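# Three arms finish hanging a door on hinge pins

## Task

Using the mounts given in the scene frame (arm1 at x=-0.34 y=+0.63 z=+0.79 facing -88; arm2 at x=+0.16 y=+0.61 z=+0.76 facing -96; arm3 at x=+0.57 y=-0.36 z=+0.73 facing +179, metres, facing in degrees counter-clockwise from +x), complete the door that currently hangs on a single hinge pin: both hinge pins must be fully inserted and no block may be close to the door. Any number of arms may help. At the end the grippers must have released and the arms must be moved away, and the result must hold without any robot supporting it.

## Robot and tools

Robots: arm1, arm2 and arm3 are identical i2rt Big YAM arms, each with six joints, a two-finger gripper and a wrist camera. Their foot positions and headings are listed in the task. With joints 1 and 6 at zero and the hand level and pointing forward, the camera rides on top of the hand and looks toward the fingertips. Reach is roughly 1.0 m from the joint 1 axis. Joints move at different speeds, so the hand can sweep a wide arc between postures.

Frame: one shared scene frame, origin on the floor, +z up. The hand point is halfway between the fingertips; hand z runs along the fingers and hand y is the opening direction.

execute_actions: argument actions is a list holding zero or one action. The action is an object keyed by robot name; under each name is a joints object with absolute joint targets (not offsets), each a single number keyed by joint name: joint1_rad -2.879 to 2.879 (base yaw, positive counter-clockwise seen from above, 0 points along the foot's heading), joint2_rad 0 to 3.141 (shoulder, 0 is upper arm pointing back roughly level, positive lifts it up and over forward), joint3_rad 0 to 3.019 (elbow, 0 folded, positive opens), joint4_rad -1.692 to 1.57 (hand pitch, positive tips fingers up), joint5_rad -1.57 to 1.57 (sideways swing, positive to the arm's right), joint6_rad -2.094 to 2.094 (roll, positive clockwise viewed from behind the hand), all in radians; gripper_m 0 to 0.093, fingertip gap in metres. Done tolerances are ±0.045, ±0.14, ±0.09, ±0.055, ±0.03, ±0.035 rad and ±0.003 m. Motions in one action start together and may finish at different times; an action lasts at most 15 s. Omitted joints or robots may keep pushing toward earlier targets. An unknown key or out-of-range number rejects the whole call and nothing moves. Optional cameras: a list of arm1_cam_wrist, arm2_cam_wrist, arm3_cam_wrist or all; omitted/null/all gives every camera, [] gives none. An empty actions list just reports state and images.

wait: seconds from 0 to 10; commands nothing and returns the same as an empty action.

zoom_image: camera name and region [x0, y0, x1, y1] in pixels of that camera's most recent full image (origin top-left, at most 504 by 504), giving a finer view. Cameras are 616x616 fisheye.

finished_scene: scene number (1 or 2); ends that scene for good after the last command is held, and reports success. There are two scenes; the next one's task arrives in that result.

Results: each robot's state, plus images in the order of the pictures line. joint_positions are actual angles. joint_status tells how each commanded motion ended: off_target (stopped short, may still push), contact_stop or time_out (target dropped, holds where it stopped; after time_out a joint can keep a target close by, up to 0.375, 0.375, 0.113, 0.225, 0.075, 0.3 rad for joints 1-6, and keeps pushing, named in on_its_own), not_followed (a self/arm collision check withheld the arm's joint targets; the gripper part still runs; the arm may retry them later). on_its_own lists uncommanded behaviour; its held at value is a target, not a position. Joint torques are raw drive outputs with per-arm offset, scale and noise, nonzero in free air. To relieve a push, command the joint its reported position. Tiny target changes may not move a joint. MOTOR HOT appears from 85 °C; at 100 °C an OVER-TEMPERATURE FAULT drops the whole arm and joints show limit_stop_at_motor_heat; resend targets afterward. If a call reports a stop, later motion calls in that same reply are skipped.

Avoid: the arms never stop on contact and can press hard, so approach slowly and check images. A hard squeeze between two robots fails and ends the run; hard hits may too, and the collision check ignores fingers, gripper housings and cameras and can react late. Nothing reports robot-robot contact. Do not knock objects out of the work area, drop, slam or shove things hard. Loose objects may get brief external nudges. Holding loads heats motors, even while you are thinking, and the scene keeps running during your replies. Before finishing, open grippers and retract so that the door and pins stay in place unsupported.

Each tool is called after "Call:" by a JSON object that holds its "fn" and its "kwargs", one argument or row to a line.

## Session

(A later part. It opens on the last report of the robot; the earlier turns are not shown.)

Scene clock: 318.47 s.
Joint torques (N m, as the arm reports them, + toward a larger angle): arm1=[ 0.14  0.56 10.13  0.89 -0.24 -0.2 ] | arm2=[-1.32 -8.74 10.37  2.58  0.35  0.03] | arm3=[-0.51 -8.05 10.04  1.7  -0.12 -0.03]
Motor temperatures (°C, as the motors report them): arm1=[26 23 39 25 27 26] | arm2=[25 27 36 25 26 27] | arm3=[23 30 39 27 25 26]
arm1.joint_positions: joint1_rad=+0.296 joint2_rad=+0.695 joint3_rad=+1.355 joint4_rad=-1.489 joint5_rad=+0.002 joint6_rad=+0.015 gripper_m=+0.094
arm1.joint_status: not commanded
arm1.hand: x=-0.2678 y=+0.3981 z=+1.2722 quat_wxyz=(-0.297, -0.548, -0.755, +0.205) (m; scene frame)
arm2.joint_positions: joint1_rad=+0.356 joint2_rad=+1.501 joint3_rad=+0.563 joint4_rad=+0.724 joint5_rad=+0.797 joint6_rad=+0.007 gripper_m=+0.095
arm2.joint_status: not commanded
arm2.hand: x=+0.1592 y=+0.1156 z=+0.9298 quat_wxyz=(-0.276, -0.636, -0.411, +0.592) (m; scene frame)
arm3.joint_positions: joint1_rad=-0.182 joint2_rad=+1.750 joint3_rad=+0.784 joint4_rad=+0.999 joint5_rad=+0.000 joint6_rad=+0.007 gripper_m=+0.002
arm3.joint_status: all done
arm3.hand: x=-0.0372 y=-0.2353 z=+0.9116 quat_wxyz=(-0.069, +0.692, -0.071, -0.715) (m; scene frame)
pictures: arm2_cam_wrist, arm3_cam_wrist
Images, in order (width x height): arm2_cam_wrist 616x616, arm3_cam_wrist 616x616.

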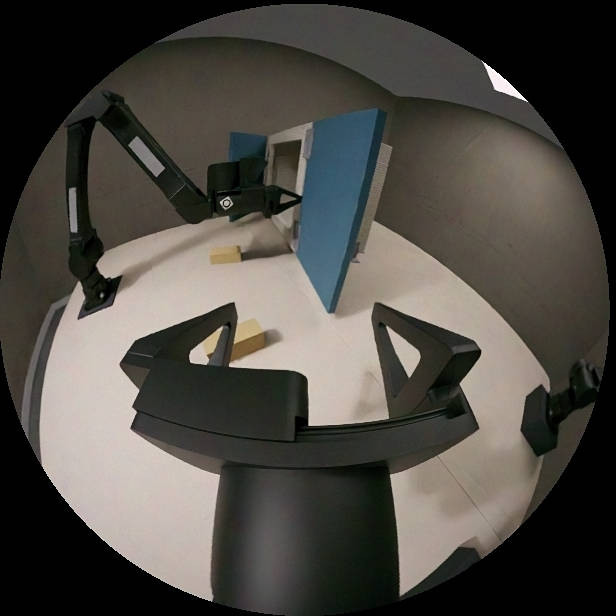

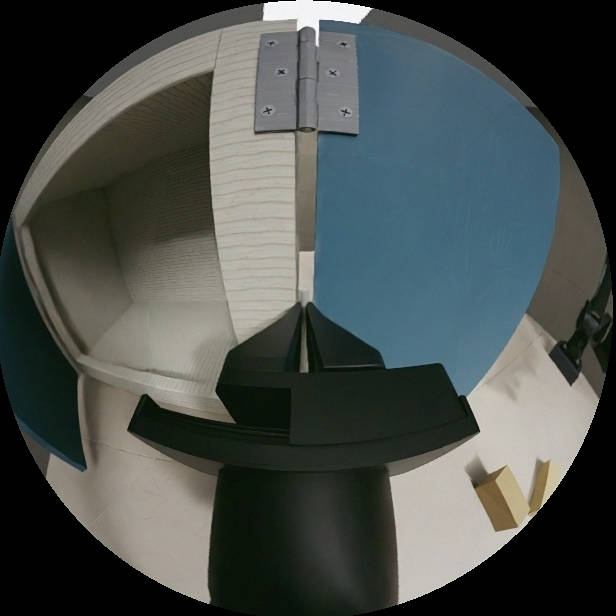

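Call:
{"fn": "execute_actions", "kwargs": {
  "actions": [
    {"arm3":{"joints":{"joint2_rad":1.69,"joint4_rad":0.92}},"arm2":{"joints":{"joint1_rad":-0.05,"joint5_rad":0.1,"joint2_rad":1.45,"joint3_rad":0.5}}}
  ],
  "cameras": ["arm2_cam_wrist"]
}}

Call:
{"fn": "execute_actions", "kwargs": {
  "actions": [
    {"arm3":{"joints":{"joint5_rad":0.02}}}
  ],
  "cameras": ["arm2_cam_wrist","arm3_cam_wrist"]
}}

Call:
{"fn": "zoom_image", "kwargs": {
  "camera": "arm2_cam_wrist",
  "region": [260, 170, 360, 280]
}}

Call:
{"fn": "zoom_image", "kwargs": {
  "camera": "arm3_cam_wrist",
  "region": [260, 230, 350, 380]
}}

Scene clock: 334.17 s.
Joint torques (N m, as the arm reports them, + toward a larger angle): arm1=[ 0.1   0.45 10.05  0.87 -0.23 -0.21] | arm2=[-0.62 -8.33  7.29  2.71 -0.13  0.01] | arm3=[ -0.39 -14.24   9.96   1.55  -0.16  -0.01]
Motor temperatures (°C, as the motors report them): arm1=[26 23 39 25 27 26] | arm2=[25 27 37 25 26 27] | arm3=[23 30 39 27 25 26]
arm1.joint_positions: joint1_rad=+0.296 joint2_rad=+0.695 joint3_rad=+1.355 joint4_rad=-1.489 joint5_rad=+0.002 joint6_rad=+0.015 gripper_m=+0.094
arm1.joint_status: not commanded
arm1.hand: x=-0.2678 y=+0.3981 z=+1.2722 quat_wxyz=(-0.297, -0.548, -0.755, +0.205) (m; scene frame)
arm2.joint_positions: joint1_rad=-0.048 joint2_rad=+1.454 joint3_rad=+0.502 joint4_rad=+0.725 joint5_rad=+0.104 joint6_rad=+0.007 gripper_m=+0.095
arm2.joint_status: all done
arm2.hand: x=+0.0645 y=+0.1137 z=+0.9135 quat_wxyz=(-0.378, -0.618, -0.478, +0.497) (m; scene frame)
arm3.joint_positions: joint1_rad=-0.182 joint2_rad=+1.719 joint3_rad=+0.787 joint4_rad=+0.926 joint5_rad=+0.001 joint6_rad=+0.007 gripper_m=+0.002
arm3.joint_status: all done
arm3.hand: x=-0.0364 y=-0.2353 z=+0.9135 quat_wxyz=(-0.068, +0.706, -0.072, -0.702) (m; scene frame)
pictures: arm2_cam_wrist
Images, in order (width x height): arm2_cam_wrist 616x616.

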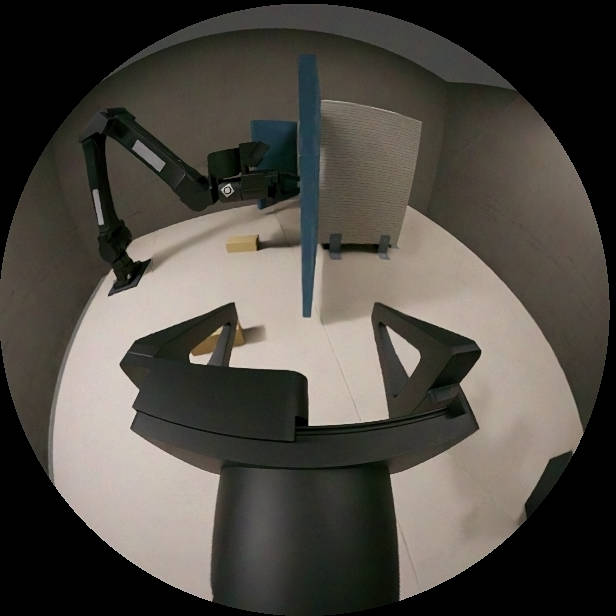

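Scene clock: 334.60 s.
Joint torques (N m, as the arm reports them, + toward a larger angle): arm1=[ 0.24  0.47 10.09  0.86 -0.22 -0.21] | arm2=[-0.67 -8.29  7.22  2.67 -0.11  0.04] | arm3=[ -0.77 -13.67  10.     1.56   0.45  -0.02]
Motor temperatures (°C, as the motors report them): arm1=[26 23 39 25 27 26] | arm2=[25 27 36 25 26 27] | arm3=[23 30 39 27 25 26]
arm1.joint_positions: joint1_rad=+0.296 joint2_rad=+0.695 joint3_rad=+1.355 joint4_rad=-1.489 joint5_rad=+0.002 joint6_rad=+0.015 gripper_m=+0.094
arm1.joint_status: not commanded
arm1.hand: x=-0.2678 y=+0.3981 z=+1.2722 quat_wxyz=(-0.297, -0.548, -0.755, +0.205) (m; scene frame)
arm2.joint_positions: joint1_rad=-0.048 joint2_rad=+1.454 joint3_rad=+0.502 joint4_rad=+0.725 joint5_rad=+0.104 joint6_rad=+0.007 gripper_m=+0.095
arm2.joint_status: not commanded
arm2.hand: x=+0.0645 y=+0.1137 z=+0.9135 quat_wxyz=(-0.378, -0.618, -0.478, +0.497) (m; scene frame)
arm3.joint_positions: joint1_rad=-0.182 joint2_rad=+1.719 joint3_rad=+0.787 joint4_rad=+0.926 joint5_rad=+0.005 joint6_rad=+0.007 gripper_m=+0.002
arm3.joint_status: all done
arm3.hand: x=-0.0362 y=-0.2346 z=+0.9135 quat_wxyz=(-0.070, +0.705, -0.074, -0.701) (m; scene frame)
pictures: arm2_cam_wrist, arm3_cam_wrist
Images, in order (width x height): arm2_cam_wrist 616x616, arm3_cam_wrist 616x616.

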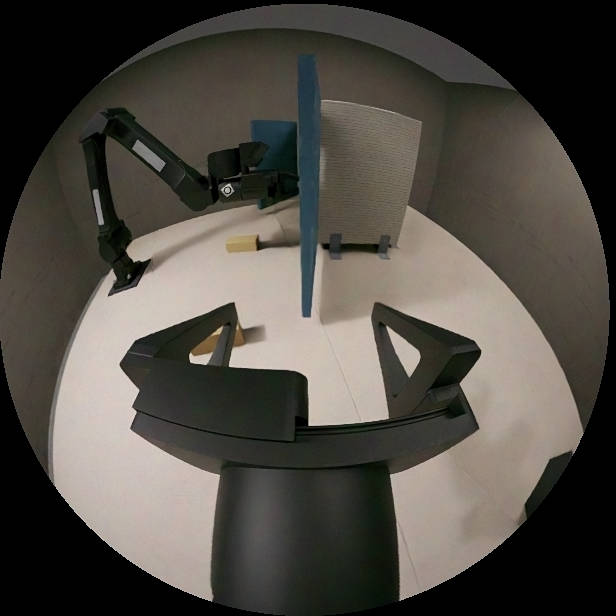

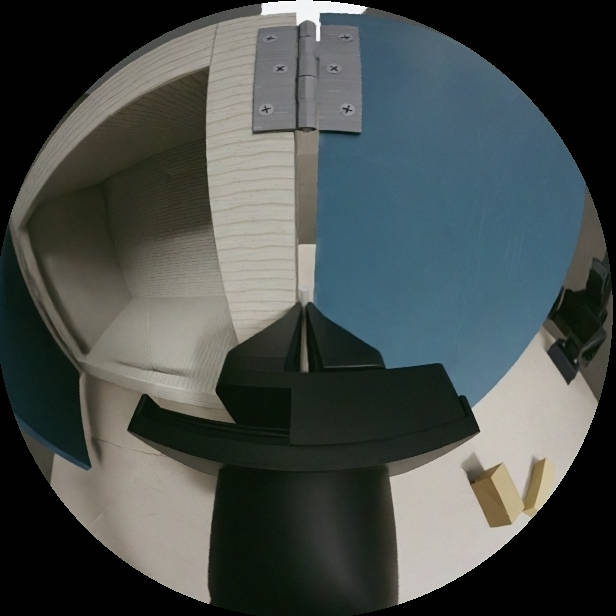

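Region (260, 170, 360, 280) of arm2_cam_wrist's 616x616 image, scaled by 4.582, with more detail than that image has; it fills the left 458 columns of this view, and the rest is white.

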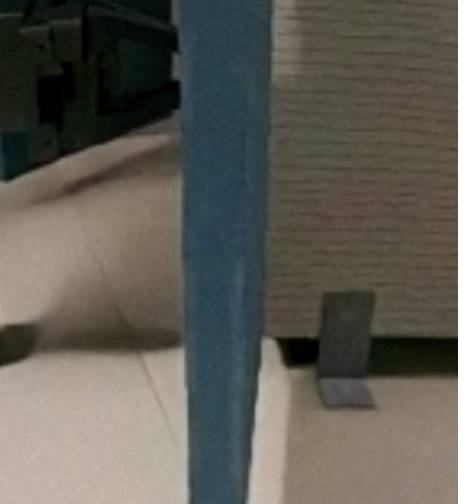

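Region (260, 230, 350, 380) of arm3_cam_wrist's 616x616 image, scaled by 3.360, with more detail than that image has; it fills the left 302 columns of this view, and the rest is white.

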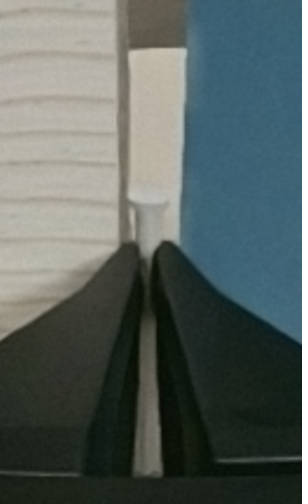

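Call:
{"fn": "execute_actions", "kwargs": {
  "actions": [
    {"arm2":{"joints":{"joint2_rad":1.65,"joint3_rad":0.75,"joint4_rad":0.84}},"arm3":{"joints":{"joint2_rad":1.73,"joint4_rad":0.95,"joint5_rad":0}}}
  ],
  "cameras": ["arm2_cam_wrist","arm3_cam_wrist"]
}}

Scene clock: 353.93 s.
Joint torques (N m, as the arm reports them, + toward a larger angle): arm1=[ 0.04  0.6  10.05  0.83 -0.24 -0.2 ] | arm2=[ -0.62 -11.23  10.38   2.81  -0.1    0.02] | arm3=[ -0.65 -10.29   9.94   2.68  -0.23  -0.03]
Motor temperatures (°C, as the motors report them): arm1=[26 23 40 25 27 26] | arm2=[25 27 35 25 26 27] | arm3=[23 31 40 27 25 26]
arm1.joint_positions: joint1_rad=+0.296 joint2_rad=+0.695 joint3_rad=+1.355 joint4_rad=-1.489 joint5_rad=+0.002 joint6_rad=+0.015 gripper_m=+0.094
arm1.joint_status: not commanded
arm1.hand: x=-0.2678 y=+0.3981 z=+1.2722 quat_wxyz=(-0.297, -0.548, -0.755, +0.205) (m; scene frame)
arm2.joint_positions: joint1_rad=-0.048 joint2_rad=+1.648 joint3_rad=+0.717 joint4_rad=+0.813 joint5_rad=+0.103 joint6_rad=+0.007 gripper_m=+0.095
arm2.joint_status: all done
arm2.hand: x=+0.0512 y=+0.0303 z=+0.9326 quat_wxyz=(-0.406, -0.592, -0.454, +0.527) (m; scene frame)
arm3.joint_positions: joint1_rad=-0.182 joint2_rad=+1.719 joint3_rad=+0.787 joint4_rad=+0.926 joint5_rad=+0.002 joint6_rad=+0.007 gripper_m=+0.002
arm3.joint_status: all done
arm3.hand: x=-0.0363 y=-0.2351 z=+0.9135 quat_wxyz=(-0.068, +0.706, -0.073, -0.702) (m; scene frame)
pictures: arm2_cam_wrist, arm3_cam_wrist
Images, in order (width x height): arm2_cam_wrist 616x616, arm3_cam_wrist 616x616.

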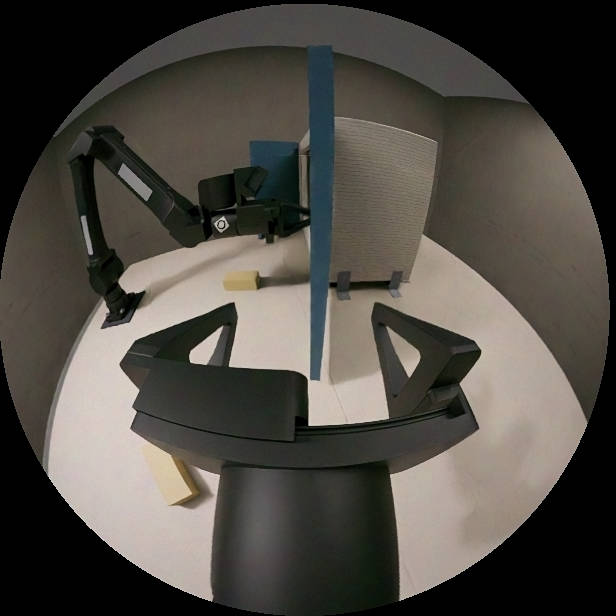

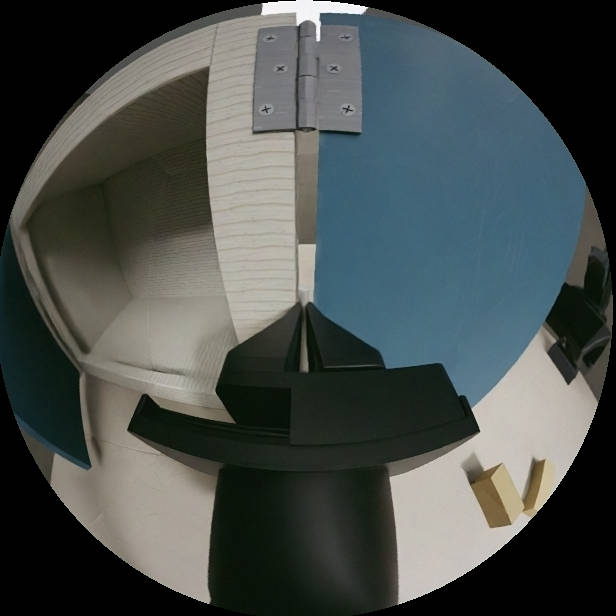

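Call:
{"fn": "execute_actions", "kwargs": {
  "actions": [
    {"arm2":{"joints":{"joint1_rad":-0.075,"joint2_rad":1.8,"joint3_rad":0.98,"joint4_rad":0.76}}}
  ],
  "cameras": ["arm2_cam_wrist"]
}}

Scene clock: 361.93 s.
Joint torques (N m, as the arm reports them, + toward a larger angle): arm1=[-0.06  0.29 10.1   0.88 -0.24 -0.2 ] | arm2=[ -1.25 -13.99  11.46   1.24  -0.06  -0.04] | arm3=[ -0.63 -10.78   9.91   2.62  -0.21   0.  ]
Motor temperatures (°C, as the motors report them): arm1=[26 23 40 25 27 26] | arm2=[25 27 36 25 26 27] | arm3=[23 31 40 27 25 26]
arm1.joint_positions: joint1_rad=+0.296 joint2_rad=+0.695 joint3_rad=+1.355 joint4_rad=-1.489 joint5_rad=+0.002 joint6_rad=+0.015 gripper_m=+0.094
arm1.joint_status: not commanded
arm1.hand: x=-0.2678 y=+0.3981 z=+1.2722 quat_wxyz=(-0.297, -0.548, -0.755, +0.205) (m; scene frame)
arm2.joint_positions: joint1_rad=-0.064 joint2_rad=+1.800 joint3_rad=+0.940 joint4_rad=+0.777 joint5_rad=+0.103 joint6_rad=+0.007 gripper_m=+0.095
arm2.joint_status: all done
arm2.hand: x=+0.0285 y=-0.0441 z=+0.9397 quat_wxyz=(-0.411, -0.587, -0.441, +0.540) (m; scene frame)
arm3.joint_positions: joint1_rad=-0.182 joint2_rad=+1.719 joint3_rad=+0.787 joint4_rad=+0.926 joint5_rad=+0.002 joint6_rad=+0.007 gripper_m=+0.002
arm3.joint_status: not commanded
arm3.hand: x=-0.0363 y=-0.2351 z=+0.9135 quat_wxyz=(-0.068, +0.706, -0.073, -0.702) (m; scene frame)
pictures: arm2_cam_wrist
Images, in order (width x height): arm2_cam_wrist 616x616.

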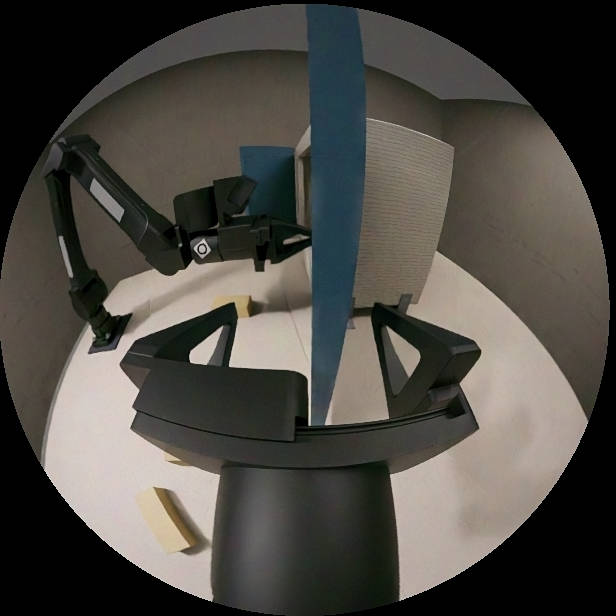

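Call:
{"fn": "execute_actions", "kwargs": {
  "actions": [
    {"arm2":{"joints":{"gripper_m":0.0}},"arm3":{"joints":{"joint2_rad":1.78,"joint4_rad":0.97}}}
  ],
  "cameras": ["arm2_cam_wrist","arm3_cam_wrist"]
}}

Scene clock: 366.07 s.
Joint torques (N m, as the arm reports them, + toward a larger angle): arm1=[ 0.07  0.57 10.04  0.86 -0.23 -0.19] | arm2=[  0.36 -13.64  11.52   1.21  -0.65   0.12] | arm3=[-0.48 -8.69  9.71  1.82 -0.21 -0.02]
Motor temperatures (°C, as the motors report them): arm1=[26 23 40 25 27 26] | arm2=[25 28 37 25 26 27] | arm3=[23 30 40 27 25 26]
arm1.joint_positions: joint1_rad=+0.296 joint2_rad=+0.695 joint3_rad=+1.355 joint4_rad=-1.489 joint5_rad=+0.002 joint6_rad=+0.015 gripper_m=+0.094
arm1.joint_status: not commanded
arm1.hand: x=-0.2678 y=+0.3981 z=+1.2722 quat_wxyz=(-0.297, -0.548, -0.755, +0.205) (m; scene frame)
arm2.joint_positions: joint1_rad=-0.085 joint2_rad=+1.800 joint3_rad=+0.940 joint4_rad=+0.777 joint5_rad=+0.116 joint6_rad=-0.004 gripper_m=+0.015
arm2.joint_status: gripper_m off_target (ended at +0.015, target +0.000)
arm2.hand: x=+0.0128 y=-0.0405 z=+0.9401 quat_wxyz=(-0.399, -0.592, -0.434, +0.550) (m; scene frame)
arm3.joint_positions: joint1_rad=-0.182 joint2_rad=+1.742 joint3_rad=+0.787 joint4_rad=+0.969 joint5_rad=+0.002 joint6_rad=+0.007 gripper_m=+0.002
arm3.joint_status: all done
arm3.hand: x=-0.0376 y=-0.2350 z=+0.9104 quat_wxyz=(-0.069, +0.699, -0.072, -0.709) (m; scene frame)
pictures: arm2_cam_wrist, arm3_cam_wrist
Images, in order (width x height): arm2_cam_wrist 616x616, arm3_cam_wrist 616x616.

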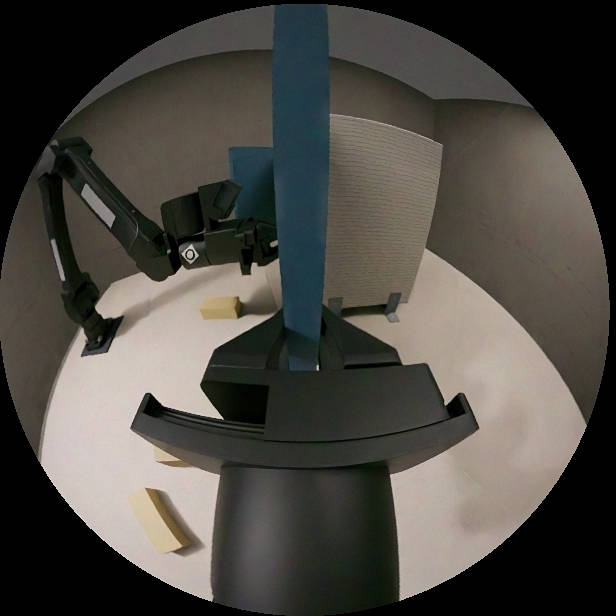

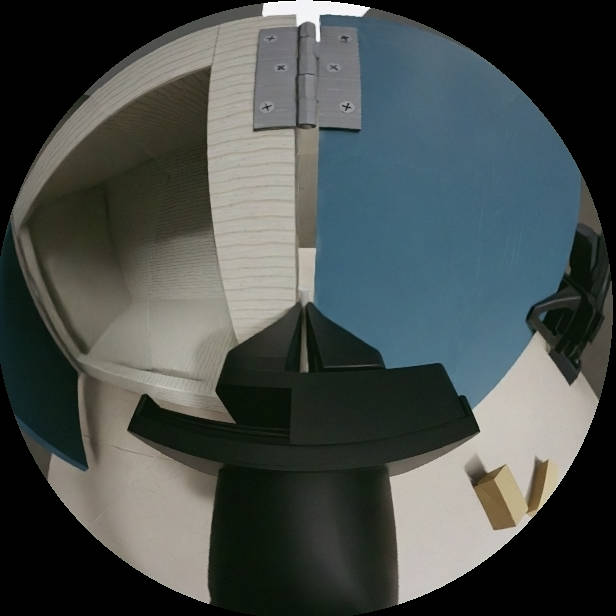

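Call:
{"fn": "execute_actions", "kwargs": {
  "actions": [
    {"arm2":{"joints":{"joint2_rad":1.76}}}
  ],
  "cameras": []
}}

Call:
{"fn": "execute_actions", "kwargs": {
  "actions": [
    {"arm3":{"joints":{"joint2_rad":1.8,"joint4_rad":0.99}}}
  ],
  "cameras": ["arm3_cam_wrist"]
}}

Scene clock: 371.73 s.
Joint torques (N m, as the arm reports them, + toward a larger angle): arm1=[ 0.13  0.48 10.11  0.88 -0.23 -0.2 ] | arm2=[  0.13 -16.41  11.46   1.47  -0.65   0.14] | arm3=[-0.66 -8.43  9.82  1.79 -0.22 -0.03]
Motor temperatures (°C, as the motors report them): arm1=[26 23 40 25 27 26] | arm2=[25 28 37 25 26 27] | arm3=[23 30 40 27 25 26]
arm1.joint_positions: joint1_rad=+0.296 joint2_rad=+0.695 joint3_rad=+1.355 joint4_rad=-1.489 joint5_rad=+0.002 joint6_rad=+0.015 gripper_m=+0.094
arm1.joint_status: not commanded
arm1.hand: x=-0.2678 y=+0.3981 z=+1.2722 quat_wxyz=(-0.297, -0.548, -0.755, +0.205) (m; scene frame)
arm2.joint_positions: joint1_rad=-0.085 joint2_rad=+1.795 joint3_rad=+0.940 joint4_rad=+0.769 joint5_rad=+0.116 joint6_rad=-0.004 gripper_m=+0.015
arm2.joint_status: all done
arm2.hand: x=+0.0129 y=-0.0401 z=+0.9411 quat_wxyz=(-0.398, -0.593, -0.435, +0.549) (m; scene frame)
arm3.joint_positions: joint1_rad=-0.182 joint2_rad=+1.742 joint3_rad=+0.787 joint4_rad=+0.969 joint5_rad=+0.002 joint6_rad=+0.007 gripper_m=+0.002
arm3.joint_status: not commanded
arm3.hand: x=-0.0376 y=-0.2350 z=+0.9104 quat_wxyz=(-0.069, +0.699, -0.072, -0.709) (m; scene frame)
pictures: none
No camera images: the call's "cameras" was empty. Leave "cameras" out to get every camera's image.

Scene clock: 372.27 s.
Joint torques (N m, as the arm reports them, + toward a larger angle): arm1=[ 0.21  0.37 10.06  0.85 -0.23 -0.2 ] | arm2=[  0.26 -16.55  11.46   1.5   -0.66   0.14] | arm3=[-0.3  -8.2   9.73  1.59 -0.22 -0.02]
Motor temperatures (°C, as the motors report them): arm1=[26 23 40 25 27 26] | arm2=[25 28 37 25 26 27] | arm3=[23 30 40 27 25 26]
arm1.joint_positions: joint1_rad=+0.296 joint2_rad=+0.695 joint3_rad=+1.355 joint4_rad=-1.489 joint5_rad=+0.002 joint6_rad=+0.015 gripper_m=+0.094
arm1.joint_status: not commanded
arm1.hand: x=-0.2678 y=+0.3981 z=+1.2722 quat_wxyz=(-0.297, -0.548, -0.755, +0.205) (m; scene frame)
arm2.joint_positions: joint1_rad=-0.085 joint2_rad=+1.795 joint3_rad=+0.940 joint4_rad=+0.769 joint5_rad=+0.116 joint6_rad=-0.004 gripper_m=+0.015
arm2.joint_status: not commanded
arm2.hand: x=+0.0129 y=-0.0401 z=+0.9411 quat_wxyz=(-0.398, -0.593, -0.435, +0.549) (m; scene frame)
arm3.joint_positions: joint1_rad=-0.182 joint2_rad=+1.754 joint3_rad=+0.787 joint4_rad=+0.995 joint5_rad=+0.002 joint6_rad=+0.007 gripper_m=+0.002
arm3.joint_status: all done
arm3.hand: x=-0.0380 y=-0.2349 z=+0.9099 quat_wxyz=(-0.069, +0.693, -0.071, -0.714) (m; scene frame)
pictures: arm3_cam_wrist
Images, in order (width x height): arm3_cam_wrist 616x616.

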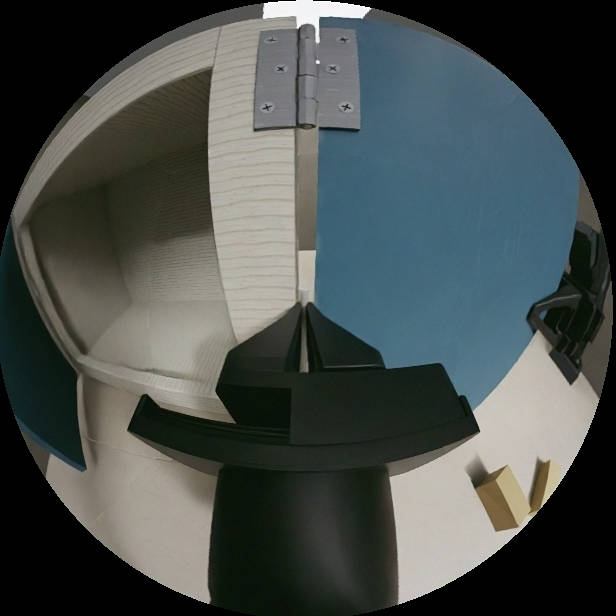

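Call:
{"fn": "execute_actions", "kwargs": {
  "actions": [
    {"arm2":{"joints":{"joint2_rad":1.72}},"arm3":{"joints":{"joint2_rad":1.74,"joint4_rad":0.96}}}
  ],
  "cameras": ["arm2_cam_wrist"]
}}

Call:
{"fn": "zoom_image", "kwargs": {
  "camera": "arm2_cam_wrist",
  "region": [220, 200, 320, 320]
}}

Scene clock: 379.57 s.
Joint torques (N m, as the arm reports them, + toward a larger angle): arm1=[ 0.33  0.49 10.09  0.88 -0.24 -0.21] | arm2=[  0.38 -18.51  11.48   2.06  -0.62   0.16] | arm3=[ -0.47 -12.36   9.53   1.06  -0.21  -0.01]
Motor temperatures (°C, as the motors report them): arm1=[26 23 40 25 27 26] | arm2=[25 29 38 25 26 27] | arm3=[23 30 40 27 25 26]
arm1.joint_positions: joint1_rad=+0.296 joint2_rad=+0.695 joint3_rad=+1.355 joint4_rad=-1.489 joint5_rad=+0.002 joint6_rad=+0.015 gripper_m=+0.094
arm1.joint_status: not commanded
arm1.hand: x=-0.2678 y=+0.3981 z=+1.2722 quat_wxyz=(-0.297, -0.548, -0.755, +0.205) (m; scene frame)
arm2.joint_positions: joint1_rad=-0.085 joint2_rad=+1.784 joint3_rad=+0.940 joint4_rad=+0.752 joint5_rad=+0.115 joint6_rad=-0.004 gripper_m=+0.015
arm2.joint_status: all done
arm2.hand: x=+0.0131 y=-0.0393 z=+0.9442 quat_wxyz=(-0.397, -0.594, -0.437, +0.547) (m; scene frame)
arm3.joint_positions: joint1_rad=-0.182 joint2_rad=+1.754 joint3_rad=+0.790 joint4_rad=+0.979 joint5_rad=+0.002 joint6_rad=+0.007 gripper_m=+0.002
arm3.joint_status: all done
arm3.hand: x=-0.0392 y=-0.2344 z=+0.9075 quat_wxyz=(-0.069, +0.698, -0.072, -0.709) (m; scene frame)
pictures: arm2_cam_wrist
Images, in order (width x height): arm2_cam_wrist 616x616.

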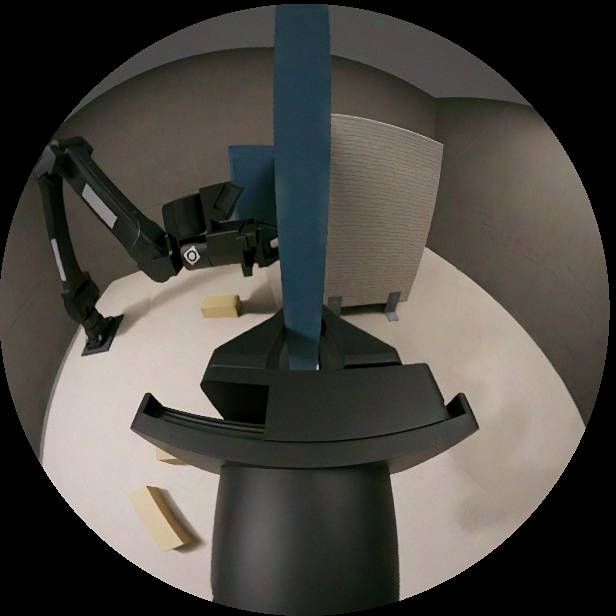

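Region (220, 200, 320, 320) of arm2_cam_wrist's 616x616 image, scaled by 4.200, with more detail than that image has.

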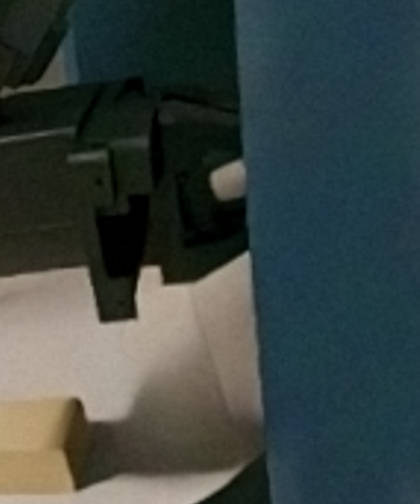

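Call:
{"fn": "execute_actions", "kwargs": {
  "actions": [
    {"arm3":{"joints":{"joint2_rad":1.81,"joint4_rad":0.98}}}
  ],
  "cameras": []
}}

Call:
{"fn": "execute_actions", "kwargs": {
  "actions": [
    {"arm2":{"joints":{"joint2_rad":1.79}}}
  ],
  "cameras": []
}}

Call:
{"fn": "execute_actions", "kwargs": {
  "actions": [
    {"arm2":{"joints":{"joint2_rad":1.83}}}
  ],
  "cameras": ["arm3_cam_wrist"]
}}

Scene clock: 390.00 s.
Joint torques (N m, as the arm reports them, + toward a larger angle): arm1=[ 0.07  0.41 10.07  0.87 -0.21 -0.2 ] | arm2=[  0.77 -18.69  11.57   2.1   -0.62   0.18] | arm3=[-0.58 -8.96  9.02  1.75 -0.18 -0.01]
Motor temperatures (°C, as the motors report them): arm1=[26 23 40 25 27 26] | arm2=[25 30 38 25 26 27] | arm3=[23 31 40 27 25 26]
arm1.joint_positions: joint1_rad=+0.296 joint2_rad=+0.695 joint3_rad=+1.355 joint4_rad=-1.489 joint5_rad=+0.002 joint6_rad=+0.015 gripper_m=+0.094
arm1.joint_status: not commanded
arm1.hand: x=-0.2678 y=+0.3981 z=+1.2722 quat_wxyz=(-0.297, -0.548, -0.755, +0.205) (m; scene frame)
arm2.joint_positions: joint1_rad=-0.085 joint2_rad=+1.783 joint3_rad=+0.940 joint4_rad=+0.752 joint5_rad=+0.115 joint6_rad=-0.004 gripper_m=+0.015
arm2.joint_status: not commanded
arm2.hand: x=+0.0131 y=-0.0392 z=+0.9447 quat_wxyz=(-0.397, -0.594, -0.436, +0.547) (m; scene frame)
arm3.joint_positions: joint1_rad=-0.183 joint2_rad=+1.773 joint3_rad=+0.793 joint4_rad=+0.980 joint5_rad=+0.002 joint6_rad=+0.007 gripper_m=+0.002
arm3.joint_status: all done
arm3.hand: x=-0.0410 y=-0.2338 z=+0.8973 quat_wxyz=(-0.069, +0.703, -0.073, -0.704) (m; scene frame)
pictures: none
No camera images: the call's "cameras" was empty. Leave "cameras" out to get every camera's image.

Scene clock: 390.60 s.
Joint torques (N m, as the arm reports them, + toward a larger angle): arm1=[-0.01  0.46 10.11  0.85 -0.23 -0.2 ] | arm2=[  0.75 -13.35  11.56   2.22  -0.62   0.16] | arm3=[-0.41 -9.18  9.01  1.67 -0.23 -0.02]
Motor temperatures (°C, as the motors report them): arm1=[26 23 40 25 27 26] | arm2=[25 30 38 25 26 27] | arm3=[23 31 40 27 25 26]
arm1.joint_positions: joint1_rad=+0.296 joint2_rad=+0.695 joint3_rad=+1.355 joint4_rad=-1.489 joint5_rad=+0.002 joint6_rad=+0.015 gripper_m=+0.094
arm1.joint_status: not commanded
arm1.hand: x=-0.2678 y=+0.3981 z=+1.2722 quat_wxyz=(-0.297, -0.548, -0.755, +0.205) (m; scene frame)
arm2.joint_positions: joint1_rad=-0.085 joint2_rad=+1.785 joint3_rad=+0.940 joint4_rad=+0.752 joint5_rad=+0.115 joint6_rad=-0.004 gripper_m=+0.015
arm2.joint_status: all done
arm2.hand: x=+0.0131 y=-0.0393 z=+0.9434 quat_wxyz=(-0.397, -0.594, -0.437, +0.547) (m; scene frame)
arm3.joint_positions: joint1_rad=-0.183 joint2_rad=+1.773 joint3_rad=+0.793 joint4_rad=+0.980 joint5_rad=+0.002 joint6_rad=+0.007 gripper_m=+0.002
arm3.joint_status: not commanded
arm3.hand: x=-0.0410 y=-0.2338 z=+0.8973 quat_wxyz=(-0.069, +0.703, -0.073, -0.704) (m; scene frame)
pictures: none
No camera images: the call's "cameras" was empty. Leave "cameras" out to get every camera's image.

Scene clock: 391.10 s.
Joint torques (N m, as the arm reports them, + toward a larger angle): arm1=[ 0.09  0.54 10.08  0.85 -0.24 -0.21] | arm2=[  0.46 -10.57  11.55   2.07  -0.62   0.16] | arm3=[-0.36 -8.85  9.04  1.86 -0.21 -0.02]
Motor temperatures (°C, as the motors report them): arm1=[26 23 40 25 27 26] | arm2=[25 30 38 25 26 27] | arm3=[23 31 40 27 25 26]
arm1.joint_positions: joint1_rad=+0.296 joint2_rad=+0.695 joint3_rad=+1.355 joint4_rad=-1.489 joint5_rad=+0.002 joint6_rad=+0.015 gripper_m=+0.094
arm1.joint_status: not commanded
arm1.hand: x=-0.2678 y=+0.3981 z=+1.2722 quat_wxyz=(-0.297, -0.548, -0.755, +0.205) (m; scene frame)
arm2.joint_positions: joint1_rad=-0.085 joint2_rad=+1.788 joint3_rad=+0.940 joint4_rad=+0.752 joint5_rad=+0.115 joint6_rad=-0.004 gripper_m=+0.015
arm2.joint_status: all done
arm2.hand: x=+0.0131 y=-0.0395 z=+0.9415 quat_wxyz=(-0.396, -0.595, -0.438, +0.546) (m; scene frame)
arm3.joint_positions: joint1_rad=-0.183 joint2_rad=+1.773 joint3_rad=+0.793 joint4_rad=+0.980 joint5_rad=+0.002 joint6_rad=+0.007 gripper_m=+0.002
arm3.joint_status: not commanded
arm3.hand: x=-0.0410 y=-0.2338 z=+0.8973 quat_wxyz=(-0.069, +0.703, -0.073, -0.704) (m; scene frame)
pictures: arm3_cam_wrist
Images, in order (width x height): arm3_cam_wrist 616x616.

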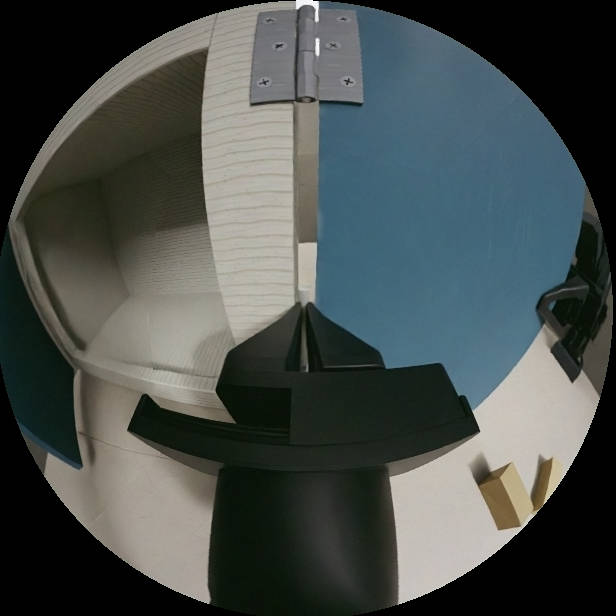

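Call:
{"fn": "execute_actions", "kwargs": {
  "actions": [
    {"arm2":{"joints":{"joint2_rad":1.75}},"arm3":{"joints":{"joint2_rad":1.85,"joint3_rad":0.76,"joint4_rad":1.04}}}
  ],
  "cameras": []
}}

Call:
{"fn": "execute_actions", "kwargs": {
  "actions": [
    {"arm2":{"joints":{"joint2_rad":1.72}},"arm3":{"joints":{"joint2_rad":1.89,"joint3_rad":0.75,"joint4_rad":1.09}}}
  ],
  "cameras": ["arm3_cam_wrist"]
}}

Scene clock: 397.87 s.
Joint torques (N m, as the arm reports them, + toward a larger angle): arm1=[ 0.11  0.48 10.07  0.87 -0.22 -0.2 ] | arm2=[  0.19 -16.56  11.52   2.04  -0.62   0.16] | arm3=[ 0.03 -9.49  4.26  1.56 -0.21  0.05]
Motor temperatures (°C, as the motors report them): arm1=[26 23 40 25 27 26] | arm2=[25 29 38 25 26 27] | arm3=[23 30 40 27 25 26]
arm1.joint_positions: joint1_rad=+0.296 joint2_rad=+0.695 joint3_rad=+1.355 joint4_rad=-1.489 joint5_rad=+0.002 joint6_rad=+0.015 gripper_m=+0.094
arm1.joint_status: not commanded
arm1.hand: x=-0.2678 y=+0.3981 z=+1.2722 quat_wxyz=(-0.297, -0.548, -0.755, +0.205) (m; scene frame)
arm2.joint_positions: joint1_rad=-0.085 joint2_rad=+1.786 joint3_rad=+0.940 joint4_rad=+0.752 joint5_rad=+0.115 joint6_rad=-0.004 gripper_m=+0.015
arm2.joint_status: all done
arm2.hand: x=+0.0131 y=-0.0393 z=+0.9429 quat_wxyz=(-0.396, -0.595, -0.437, +0.546) (m; scene frame)
arm3.joint_positions: joint1_rad=-0.183 joint2_rad=+1.821 joint3_rad=+0.780 joint4_rad=+1.045 joint5_rad=+0.002 joint6_rad=+0.002 gripper_m=+0.002
arm3.joint_status: all done
arm3.hand: x=-0.0382 y=-0.2343 z=+0.8788 quat_wxyz=(-0.071, +0.702, -0.071, -0.705) (m; scene frame)
pictures: none
No camera images: the call's "cameras" was empty. Leave "cameras" out to get every camera's image.

Scene clock: 398.50 s.
Joint torques (N m, as the arm reports them, + toward a larger angle): arm1=[ 0.06  0.56 10.12  0.89 -0.23 -0.21] | arm2=[  0.75 -18.68  11.53   2.16  -0.63   0.16] | arm3=[-0.5  -9.53  3.32  1.71 -0.2   0.06]
Motor temperatures (°C, as the motors report them): arm1=[26 23 40 25 27 26] | arm2=[25 29 38 25 26 27] | arm3=[23 30 40 27 25 26]
arm1.joint_positions: joint1_rad=+0.296 joint2_rad=+0.695 joint3_rad=+1.355 joint4_rad=-1.489 joint5_rad=+0.002 joint6_rad=+0.015 gripper_m=+0.094
arm1.joint_status: not commanded
arm1.hand: x=-0.2678 y=+0.3981 z=+1.2722 quat_wxyz=(-0.297, -0.548, -0.755, +0.205) (m; scene frame)
arm2.joint_positions: joint1_rad=-0.085 joint2_rad=+1.784 joint3_rad=+0.940 joint4_rad=+0.752 joint5_rad=+0.115 joint6_rad=-0.004 gripper_m=+0.015
arm2.joint_status: all done
arm2.hand: x=+0.0131 y=-0.0393 z=+0.9442 quat_wxyz=(-0.397, -0.594, -0.437, +0.547) (m; scene frame)
arm3.joint_positions: joint1_rad=-0.183 joint2_rad=+1.855 joint3_rad=+0.780 joint4_rad=+1.093 joint5_rad=+0.002 joint6_rad=+0.000 gripper_m=+0.002
arm3.joint_status: all done
arm3.hand: x=-0.0386 y=-0.2342 z=+0.8702 quat_wxyz=(-0.071, +0.697, -0.070, -0.710) (m; scene frame)
pictures: arm3_cam_wrist
Images, in order (width x height): arm3_cam_wrist 616x616.

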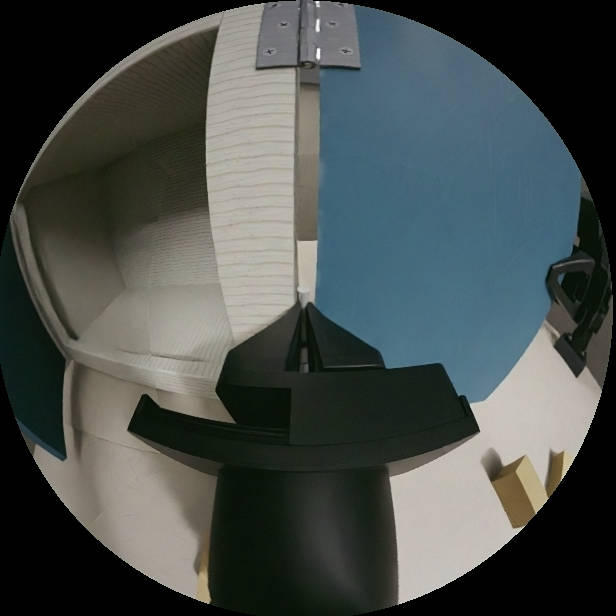

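Call:
{"fn": "execute_actions", "kwargs": {
  "actions": [
    {"arm2":{"joints":{"joint2_rad":1.79}},"arm3":{"joints":{"gripper_m":0.02,"joint2_rad":1.84,"joint3_rad":0.78}}}
  ],
  "cameras": []
}}

Call:
{"fn": "execute_actions", "kwargs": {
  "actions": [
    {"arm3":{"joints":{"joint2_rad":1.72,"joint3_rad":0.74,"joint4_rad":0.99}}}
  ],
  "cameras": ["arm3_cam_wrist"]
}}

Scene clock: 405.07 s.
Joint torques (N m, as the arm reports them, + toward a larger angle): arm1=[ 0.06  0.43 10.11  0.85 -0.24 -0.22] | arm2=[  0.06 -13.35  11.62   2.15  -0.59   0.18] | arm3=[ -0.66 -13.58   5.73   1.53  -0.28   0.06]
Motor temperatures (°C, as the motors report them): arm1=[26 23 41 25 27 26] | arm2=[25 30 38 25 26 27] | arm3=[23 30 38 27 25 26]
arm1.joint_positions: joint1_rad=+0.296 joint2_rad=+0.695 joint3_rad=+1.355 joint4_rad=-1.489 joint5_rad=+0.002 joint6_rad=+0.015 gripper_m=+0.094
arm1.joint_status: not commanded
arm1.hand: x=-0.2678 y=+0.3981 z=+1.2722 quat_wxyz=(-0.297, -0.548, -0.755, +0.205) (m; scene frame)
arm2.joint_positions: joint1_rad=-0.085 joint2_rad=+1.782 joint3_rad=+0.939 joint4_rad=+0.750 joint5_rad=+0.115 joint6_rad=-0.005 gripper_m=+0.015
arm2.joint_status: all done
arm2.hand: x=+0.0132 y=-0.0389 z=+0.9444 quat_wxyz=(-0.396, -0.594, -0.437, +0.547) (m; scene frame)
arm3.joint_positions: joint1_rad=-0.183 joint2_rad=+1.854 joint3_rad=+0.780 joint4_rad=+1.094 joint5_rad=+0.003 joint6_rad=+0.000 gripper_m=+0.007
arm3.joint_status: gripper_m off_target (ended at +0.007, target +0.020); the others done
arm3.hand: x=-0.0386 y=-0.2335 z=+0.8711 quat_wxyz=(-0.072, +0.696, -0.070, -0.711) (m; scene frame)
pictures: none
No camera images: the call's "cameras" was empty. Leave "cameras" out to get every camera's image.

Scene clock: 405.80 s.
Joint torques (N m, as the arm reports them, + toward a larger angle): arm1=[ 0.01  0.47 10.1   0.86 -0.23 -0.21] | arm2=[  0.59 -12.93  11.7    2.1   -0.61   0.14] | arm3=[ -0.05 -17.18   3.67   2.35  -0.26   0.04]
Motor temperatures (°C, as the motors report them): arm1=[26 23 41 25 27 26] | arm2=[25 30 38 25 26 27] | arm3=[23 31 38 27 25 26]
arm1.joint_positions: joint1_rad=+0.296 joint2_rad=+0.695 joint3_rad=+1.355 joint4_rad=-1.489 joint5_rad=+0.002 joint6_rad=+0.015 gripper_m=+0.094
arm1.joint_status: not commanded
arm1.hand: x=-0.2678 y=+0.3981 z=+1.2722 quat_wxyz=(-0.297, -0.548, -0.755, +0.205) (m; scene frame)
arm2.joint_positions: joint1_rad=-0.085 joint2_rad=+1.782 joint3_rad=+0.939 joint4_rad=+0.750 joint5_rad=+0.115 joint6_rad=-0.005 gripper_m=+0.015
arm2.joint_status: not commanded
arm2.hand: x=+0.0132 y=-0.0389 z=+0.9444 quat_wxyz=(-0.396, -0.594, -0.437, +0.547) (m; scene frame)
arm3.joint_positions: joint1_rad=-0.183 joint2_rad=+1.793 joint3_rad=+0.770 joint4_rad=+0.974 joint5_rad=+0.003 joint6_rad=+0.000 gripper_m=+0.009
arm3.joint_status: all done
arm3.hand: x=-0.0339 y=-0.2345 z=+0.8734 quat_wxyz=(-0.070, +0.721, -0.073, -0.686) (m; scene frame)
pictures: arm3_cam_wrist
Images, in order (width x height): arm3_cam_wrist 616x616.

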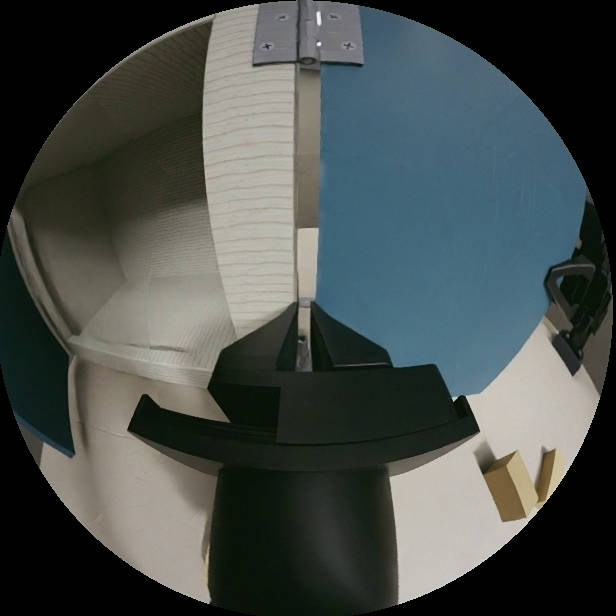

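Call:
{"fn": "execute_actions", "kwargs": {
  "actions": [
    {"arm3":{"joints":{"joint2_rad":1.78,"joint3_rad":0.69,"joint4_rad":1.05,"gripper_m":0.02}}}
  ],
  "cameras": ["arm3_cam_wrist"]
}}

Scene clock: 413.27 s.
Joint torques (N m, as the arm reports them, + toward a larger angle): arm1=[ 0.08  0.41 10.09  0.83 -0.23 -0.2 ] | arm2=[  0.28 -13.34  11.6    2.17  -0.62   0.18] | arm3=[ -0.84 -11.11   5.99   2.66  -0.01   0.05]
Motor temperatures (°C, as the motors report them): arm1=[26 23 41 25 27 26] | arm2=[25 30 39 25 26 27] | arm3=[23 32 37 27 25 26]
arm1.joint_positions: joint1_rad=+0.296 joint2_rad=+0.695 joint3_rad=+1.355 joint4_rad=-1.489 joint5_rad=+0.002 joint6_rad=+0.015 gripper_m=+0.094
arm1.joint_status: not commanded
arm1.hand: x=-0.2678 y=+0.3981 z=+1.2722 quat_wxyz=(-0.297, -0.548, -0.755, +0.205) (m; scene frame)
arm2.joint_positions: joint1_rad=-0.085 joint2_rad=+1.788 joint3_rad=+0.939 joint4_rad=+0.750 joint5_rad=+0.115 joint6_rad=-0.005 gripper_m=+0.015
arm2.joint_status: not commanded
arm2.hand: x=+0.0132 y=-0.0392 z=+0.9404 quat_wxyz=(-0.395, -0.596, -0.439, +0.545) (m; scene frame)
arm3.joint_positions: joint1_rad=-0.182 joint2_rad=+1.784 joint3_rad=+0.685 joint4_rad=+1.028 joint5_rad=-0.004 joint6_rad=+0.000 gripper_m=+0.020
arm3.joint_status: all done
arm3.hand: x=-0.0058 y=-0.2422 z=+0.8552 quat_wxyz=(-0.066, +0.728, -0.071, -0.678) (m; scene frame)
pictures: arm3_cam_wrist
Images, in order (width x height): arm3_cam_wrist 616x616.

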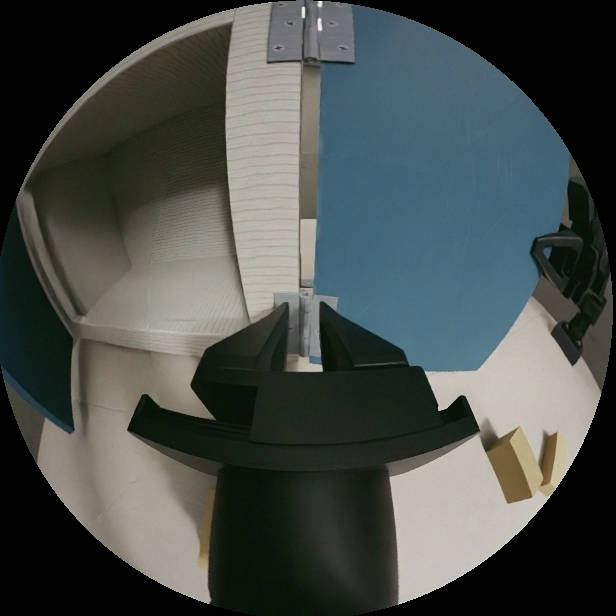

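Call:
{"fn": "zoom_image", "kwargs": {
  "camera": "arm3_cam_wrist",
  "region": [265, 260, 345, 370]
}}

Region (265, 260, 345, 370) of arm3_cam_wrist's 616x616 image, scaled by 4.582, with more detail than that image has; it fills the left 367 columns of this view, and the rest is white.

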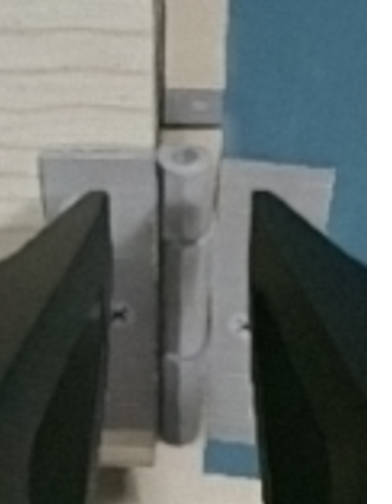

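Call:
{"fn": "execute_actions", "kwargs": {
  "actions": [
    {"arm3":{"joints":{"joint2_rad":1.55,"joint3_rad":0.6,"joint4_rad":0.75,"gripper_m":0.06}},"arm2":{"joints":{"gripper_m":0.09}}}
  ]
}}

Call:
{"fn": "zoom_image", "kwargs": {
  "camera": "arm3_cam_wrist",
  "region": [250, 200, 360, 360]
}}

Scene clock: 421.00 s.
Joint torques (N m, as the arm reports them, + toward a larger angle): arm1=[ 0.06  0.58 10.06  0.84 -0.23 -0.2 ] | arm2=[  0.47 -13.67  11.69   2.18  -0.11   0.15] | arm3=[-0.71 -8.88  7.12  1.43  0.02  0.02]
Motor temperatures (°C, as the motors report them): arm1=[26 23 41 25 27 26] | arm2=[25 30 39 25 26 27] | arm3=[23 31 37 27 25 26]
arm1.joint_positions: joint1_rad=+0.296 joint2_rad=+0.695 joint3_rad=+1.355 joint4_rad=-1.489 joint5_rad=+0.002 joint6_rad=+0.015 gripper_m=+0.094
arm1.joint_status: not commanded
arm1.hand: x=-0.2678 y=+0.3981 z=+1.2722 quat_wxyz=(-0.297, -0.548, -0.755, +0.205) (m; scene frame)
arm2.joint_positions: joint1_rad=-0.084 joint2_rad=+1.788 joint3_rad=+0.939 joint4_rad=+0.750 joint5_rad=+0.103 joint6_rad=-0.005 gripper_m=+0.090
arm2.joint_status: all done
arm2.hand: x=+0.0155 y=-0.0399 z=+0.9404 quat_wxyz=(-0.398, -0.593, -0.442, +0.542) (m; scene frame)
arm3.joint_positions: joint1_rad=-0.182 joint2_rad=+1.548 joint3_rad=+0.595 joint4_rad=+0.760 joint5_rad=-0.004 joint6_rad=+0.000 gripper_m=+0.060
arm3.joint_status: all done
arm3.hand: x=+0.0366 y=-0.2507 z=+0.8794 quat_wxyz=(-0.062, +0.768, -0.075, -0.633) (m; scene frame)
pictures: arm1_cam_wrist, arm2_cam_wrist, arm3_cam_wrist
Images, in order (width x height): arm1_cam_wrist 616x616, arm2_cam_wrist 616x616, arm3_cam_wrist 616x616.

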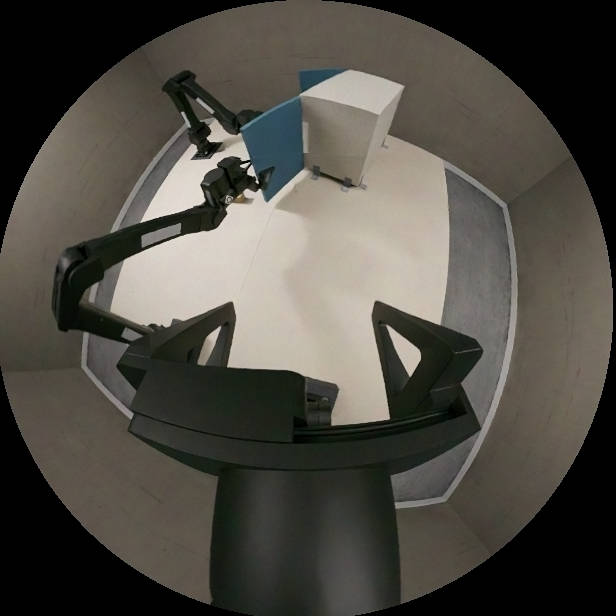

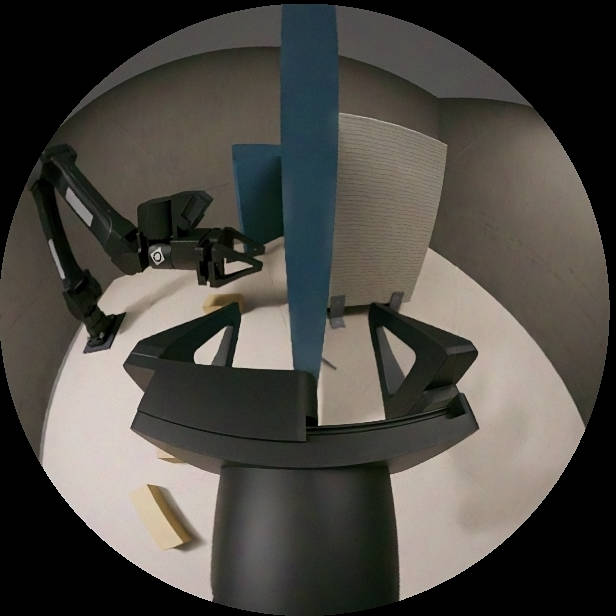

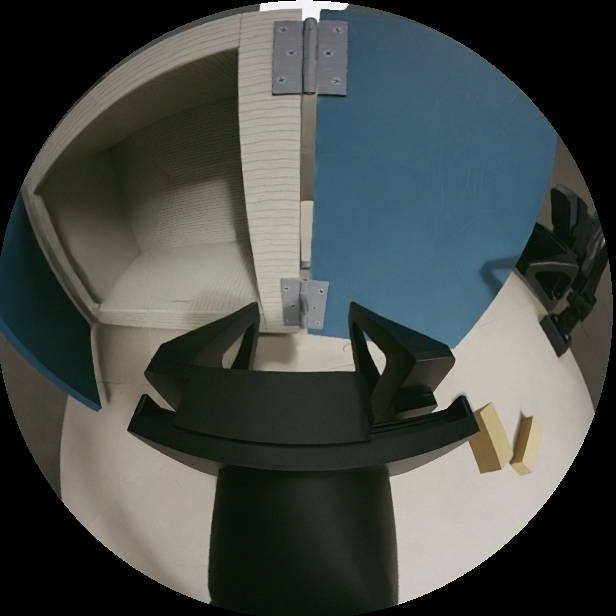

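Region (250, 200, 360, 360) of arm3_cam_wrist's 616x616 image, scaled by 3.150, with more detail than that image has; it fills the left 346 columns of this view, and the rest is white.

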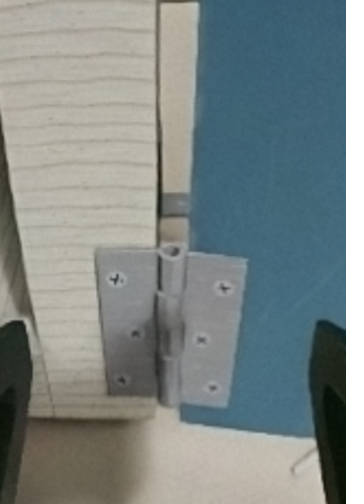

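Call:
{"fn": "execute_actions", "kwargs": {
  "actions": [
    {"arm2":{"joints":{"joint1_rad":-0.23}},"arm3":{"joints":{"joint1_rad":-0.3,"joint2_rad":1.45,"joint3_rad":0.6,"joint4_rad":0.2}}}
  ],
  "cameras": ["arm2_cam_wrist","arm3_cam_wrist"]
}}

Scene clock: 435.77 s.
Joint torques (N m, as the arm reports them, + toward a larger angle): arm1=[ 0.24  0.41 10.08  0.85 -0.22 -0.2 ] | arm2=[ -0.07 -13.66  11.59   2.1    0.2    0.19] | arm3=[ 0.24 -8.44  7.55  1.18 -0.05  0.05]
Motor temperatures (°C, as the motors report them): arm1=[26 23 41 25 27 26] | arm2=[25 30 39 25 26 27] | arm3=[23 31 37 27 25 26]
arm1.joint_positions: joint1_rad=+0.296 joint2_rad=+0.695 joint3_rad=+1.355 joint4_rad=-1.489 joint5_rad=+0.002 joint6_rad=+0.015 gripper_m=+0.094
arm1.joint_status: not commanded
arm1.hand: x=-0.2678 y=+0.3981 z=+1.2722 quat_wxyz=(-0.297, -0.548, -0.755, +0.205) (m; scene frame)
arm2.joint_positions: joint1_rad=-0.237 joint2_rad=+1.788 joint3_rad=+0.939 joint4_rad=+0.750 joint5_rad=+0.097 joint6_rad=-0.005 gripper_m=+0.090
arm2.joint_status: all done
arm2.hand: x=-0.0808 y=-0.0105 z=+0.9395 quat_wxyz=(-0.358, -0.624, -0.397, +0.569) (m; scene frame)
arm3.joint_positions: joint1_rad=-0.301 joint2_rad=+1.450 joint3_rad=+0.595 joint4_rad=+0.211 joint5_rad=-0.002 joint6_rad=+0.000 gripper_m=+0.060
arm3.joint_status: all done
arm3.hand: x=+0.1034 y=-0.2042 z=+0.8057 quat_wxyz=(-0.070, +0.883, -0.141, -0.441) (m; scene frame)
pictures: arm2_cam_wrist, arm3_cam_wrist
Images, in order (width x height): arm2_cam_wrist 616x616, arm3_cam_wrist 616x616.

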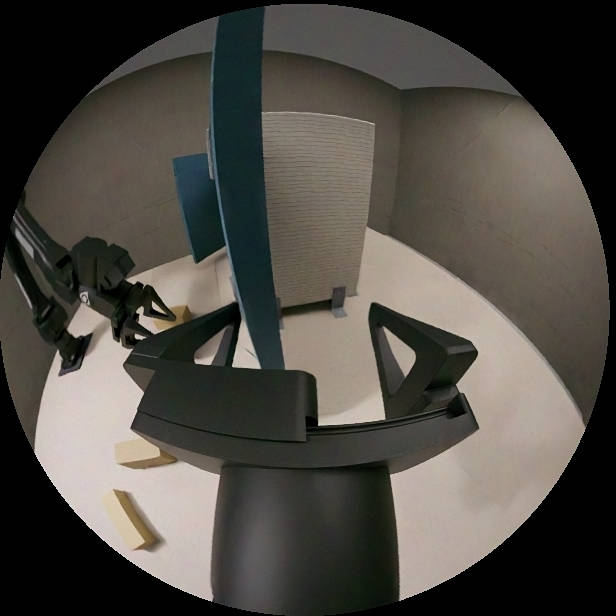

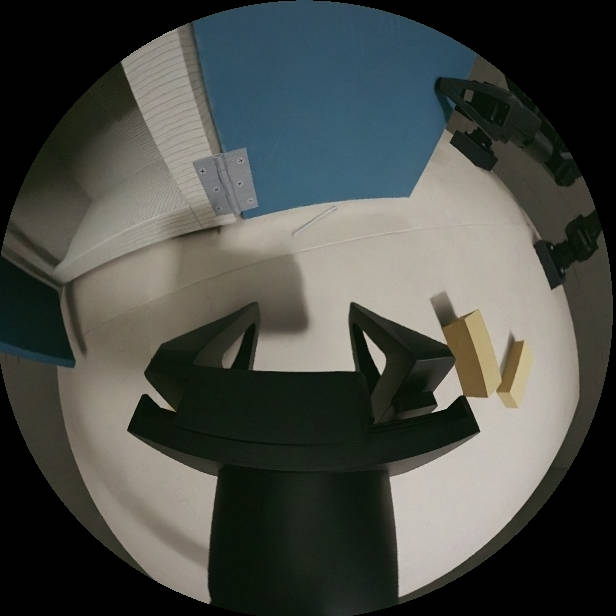

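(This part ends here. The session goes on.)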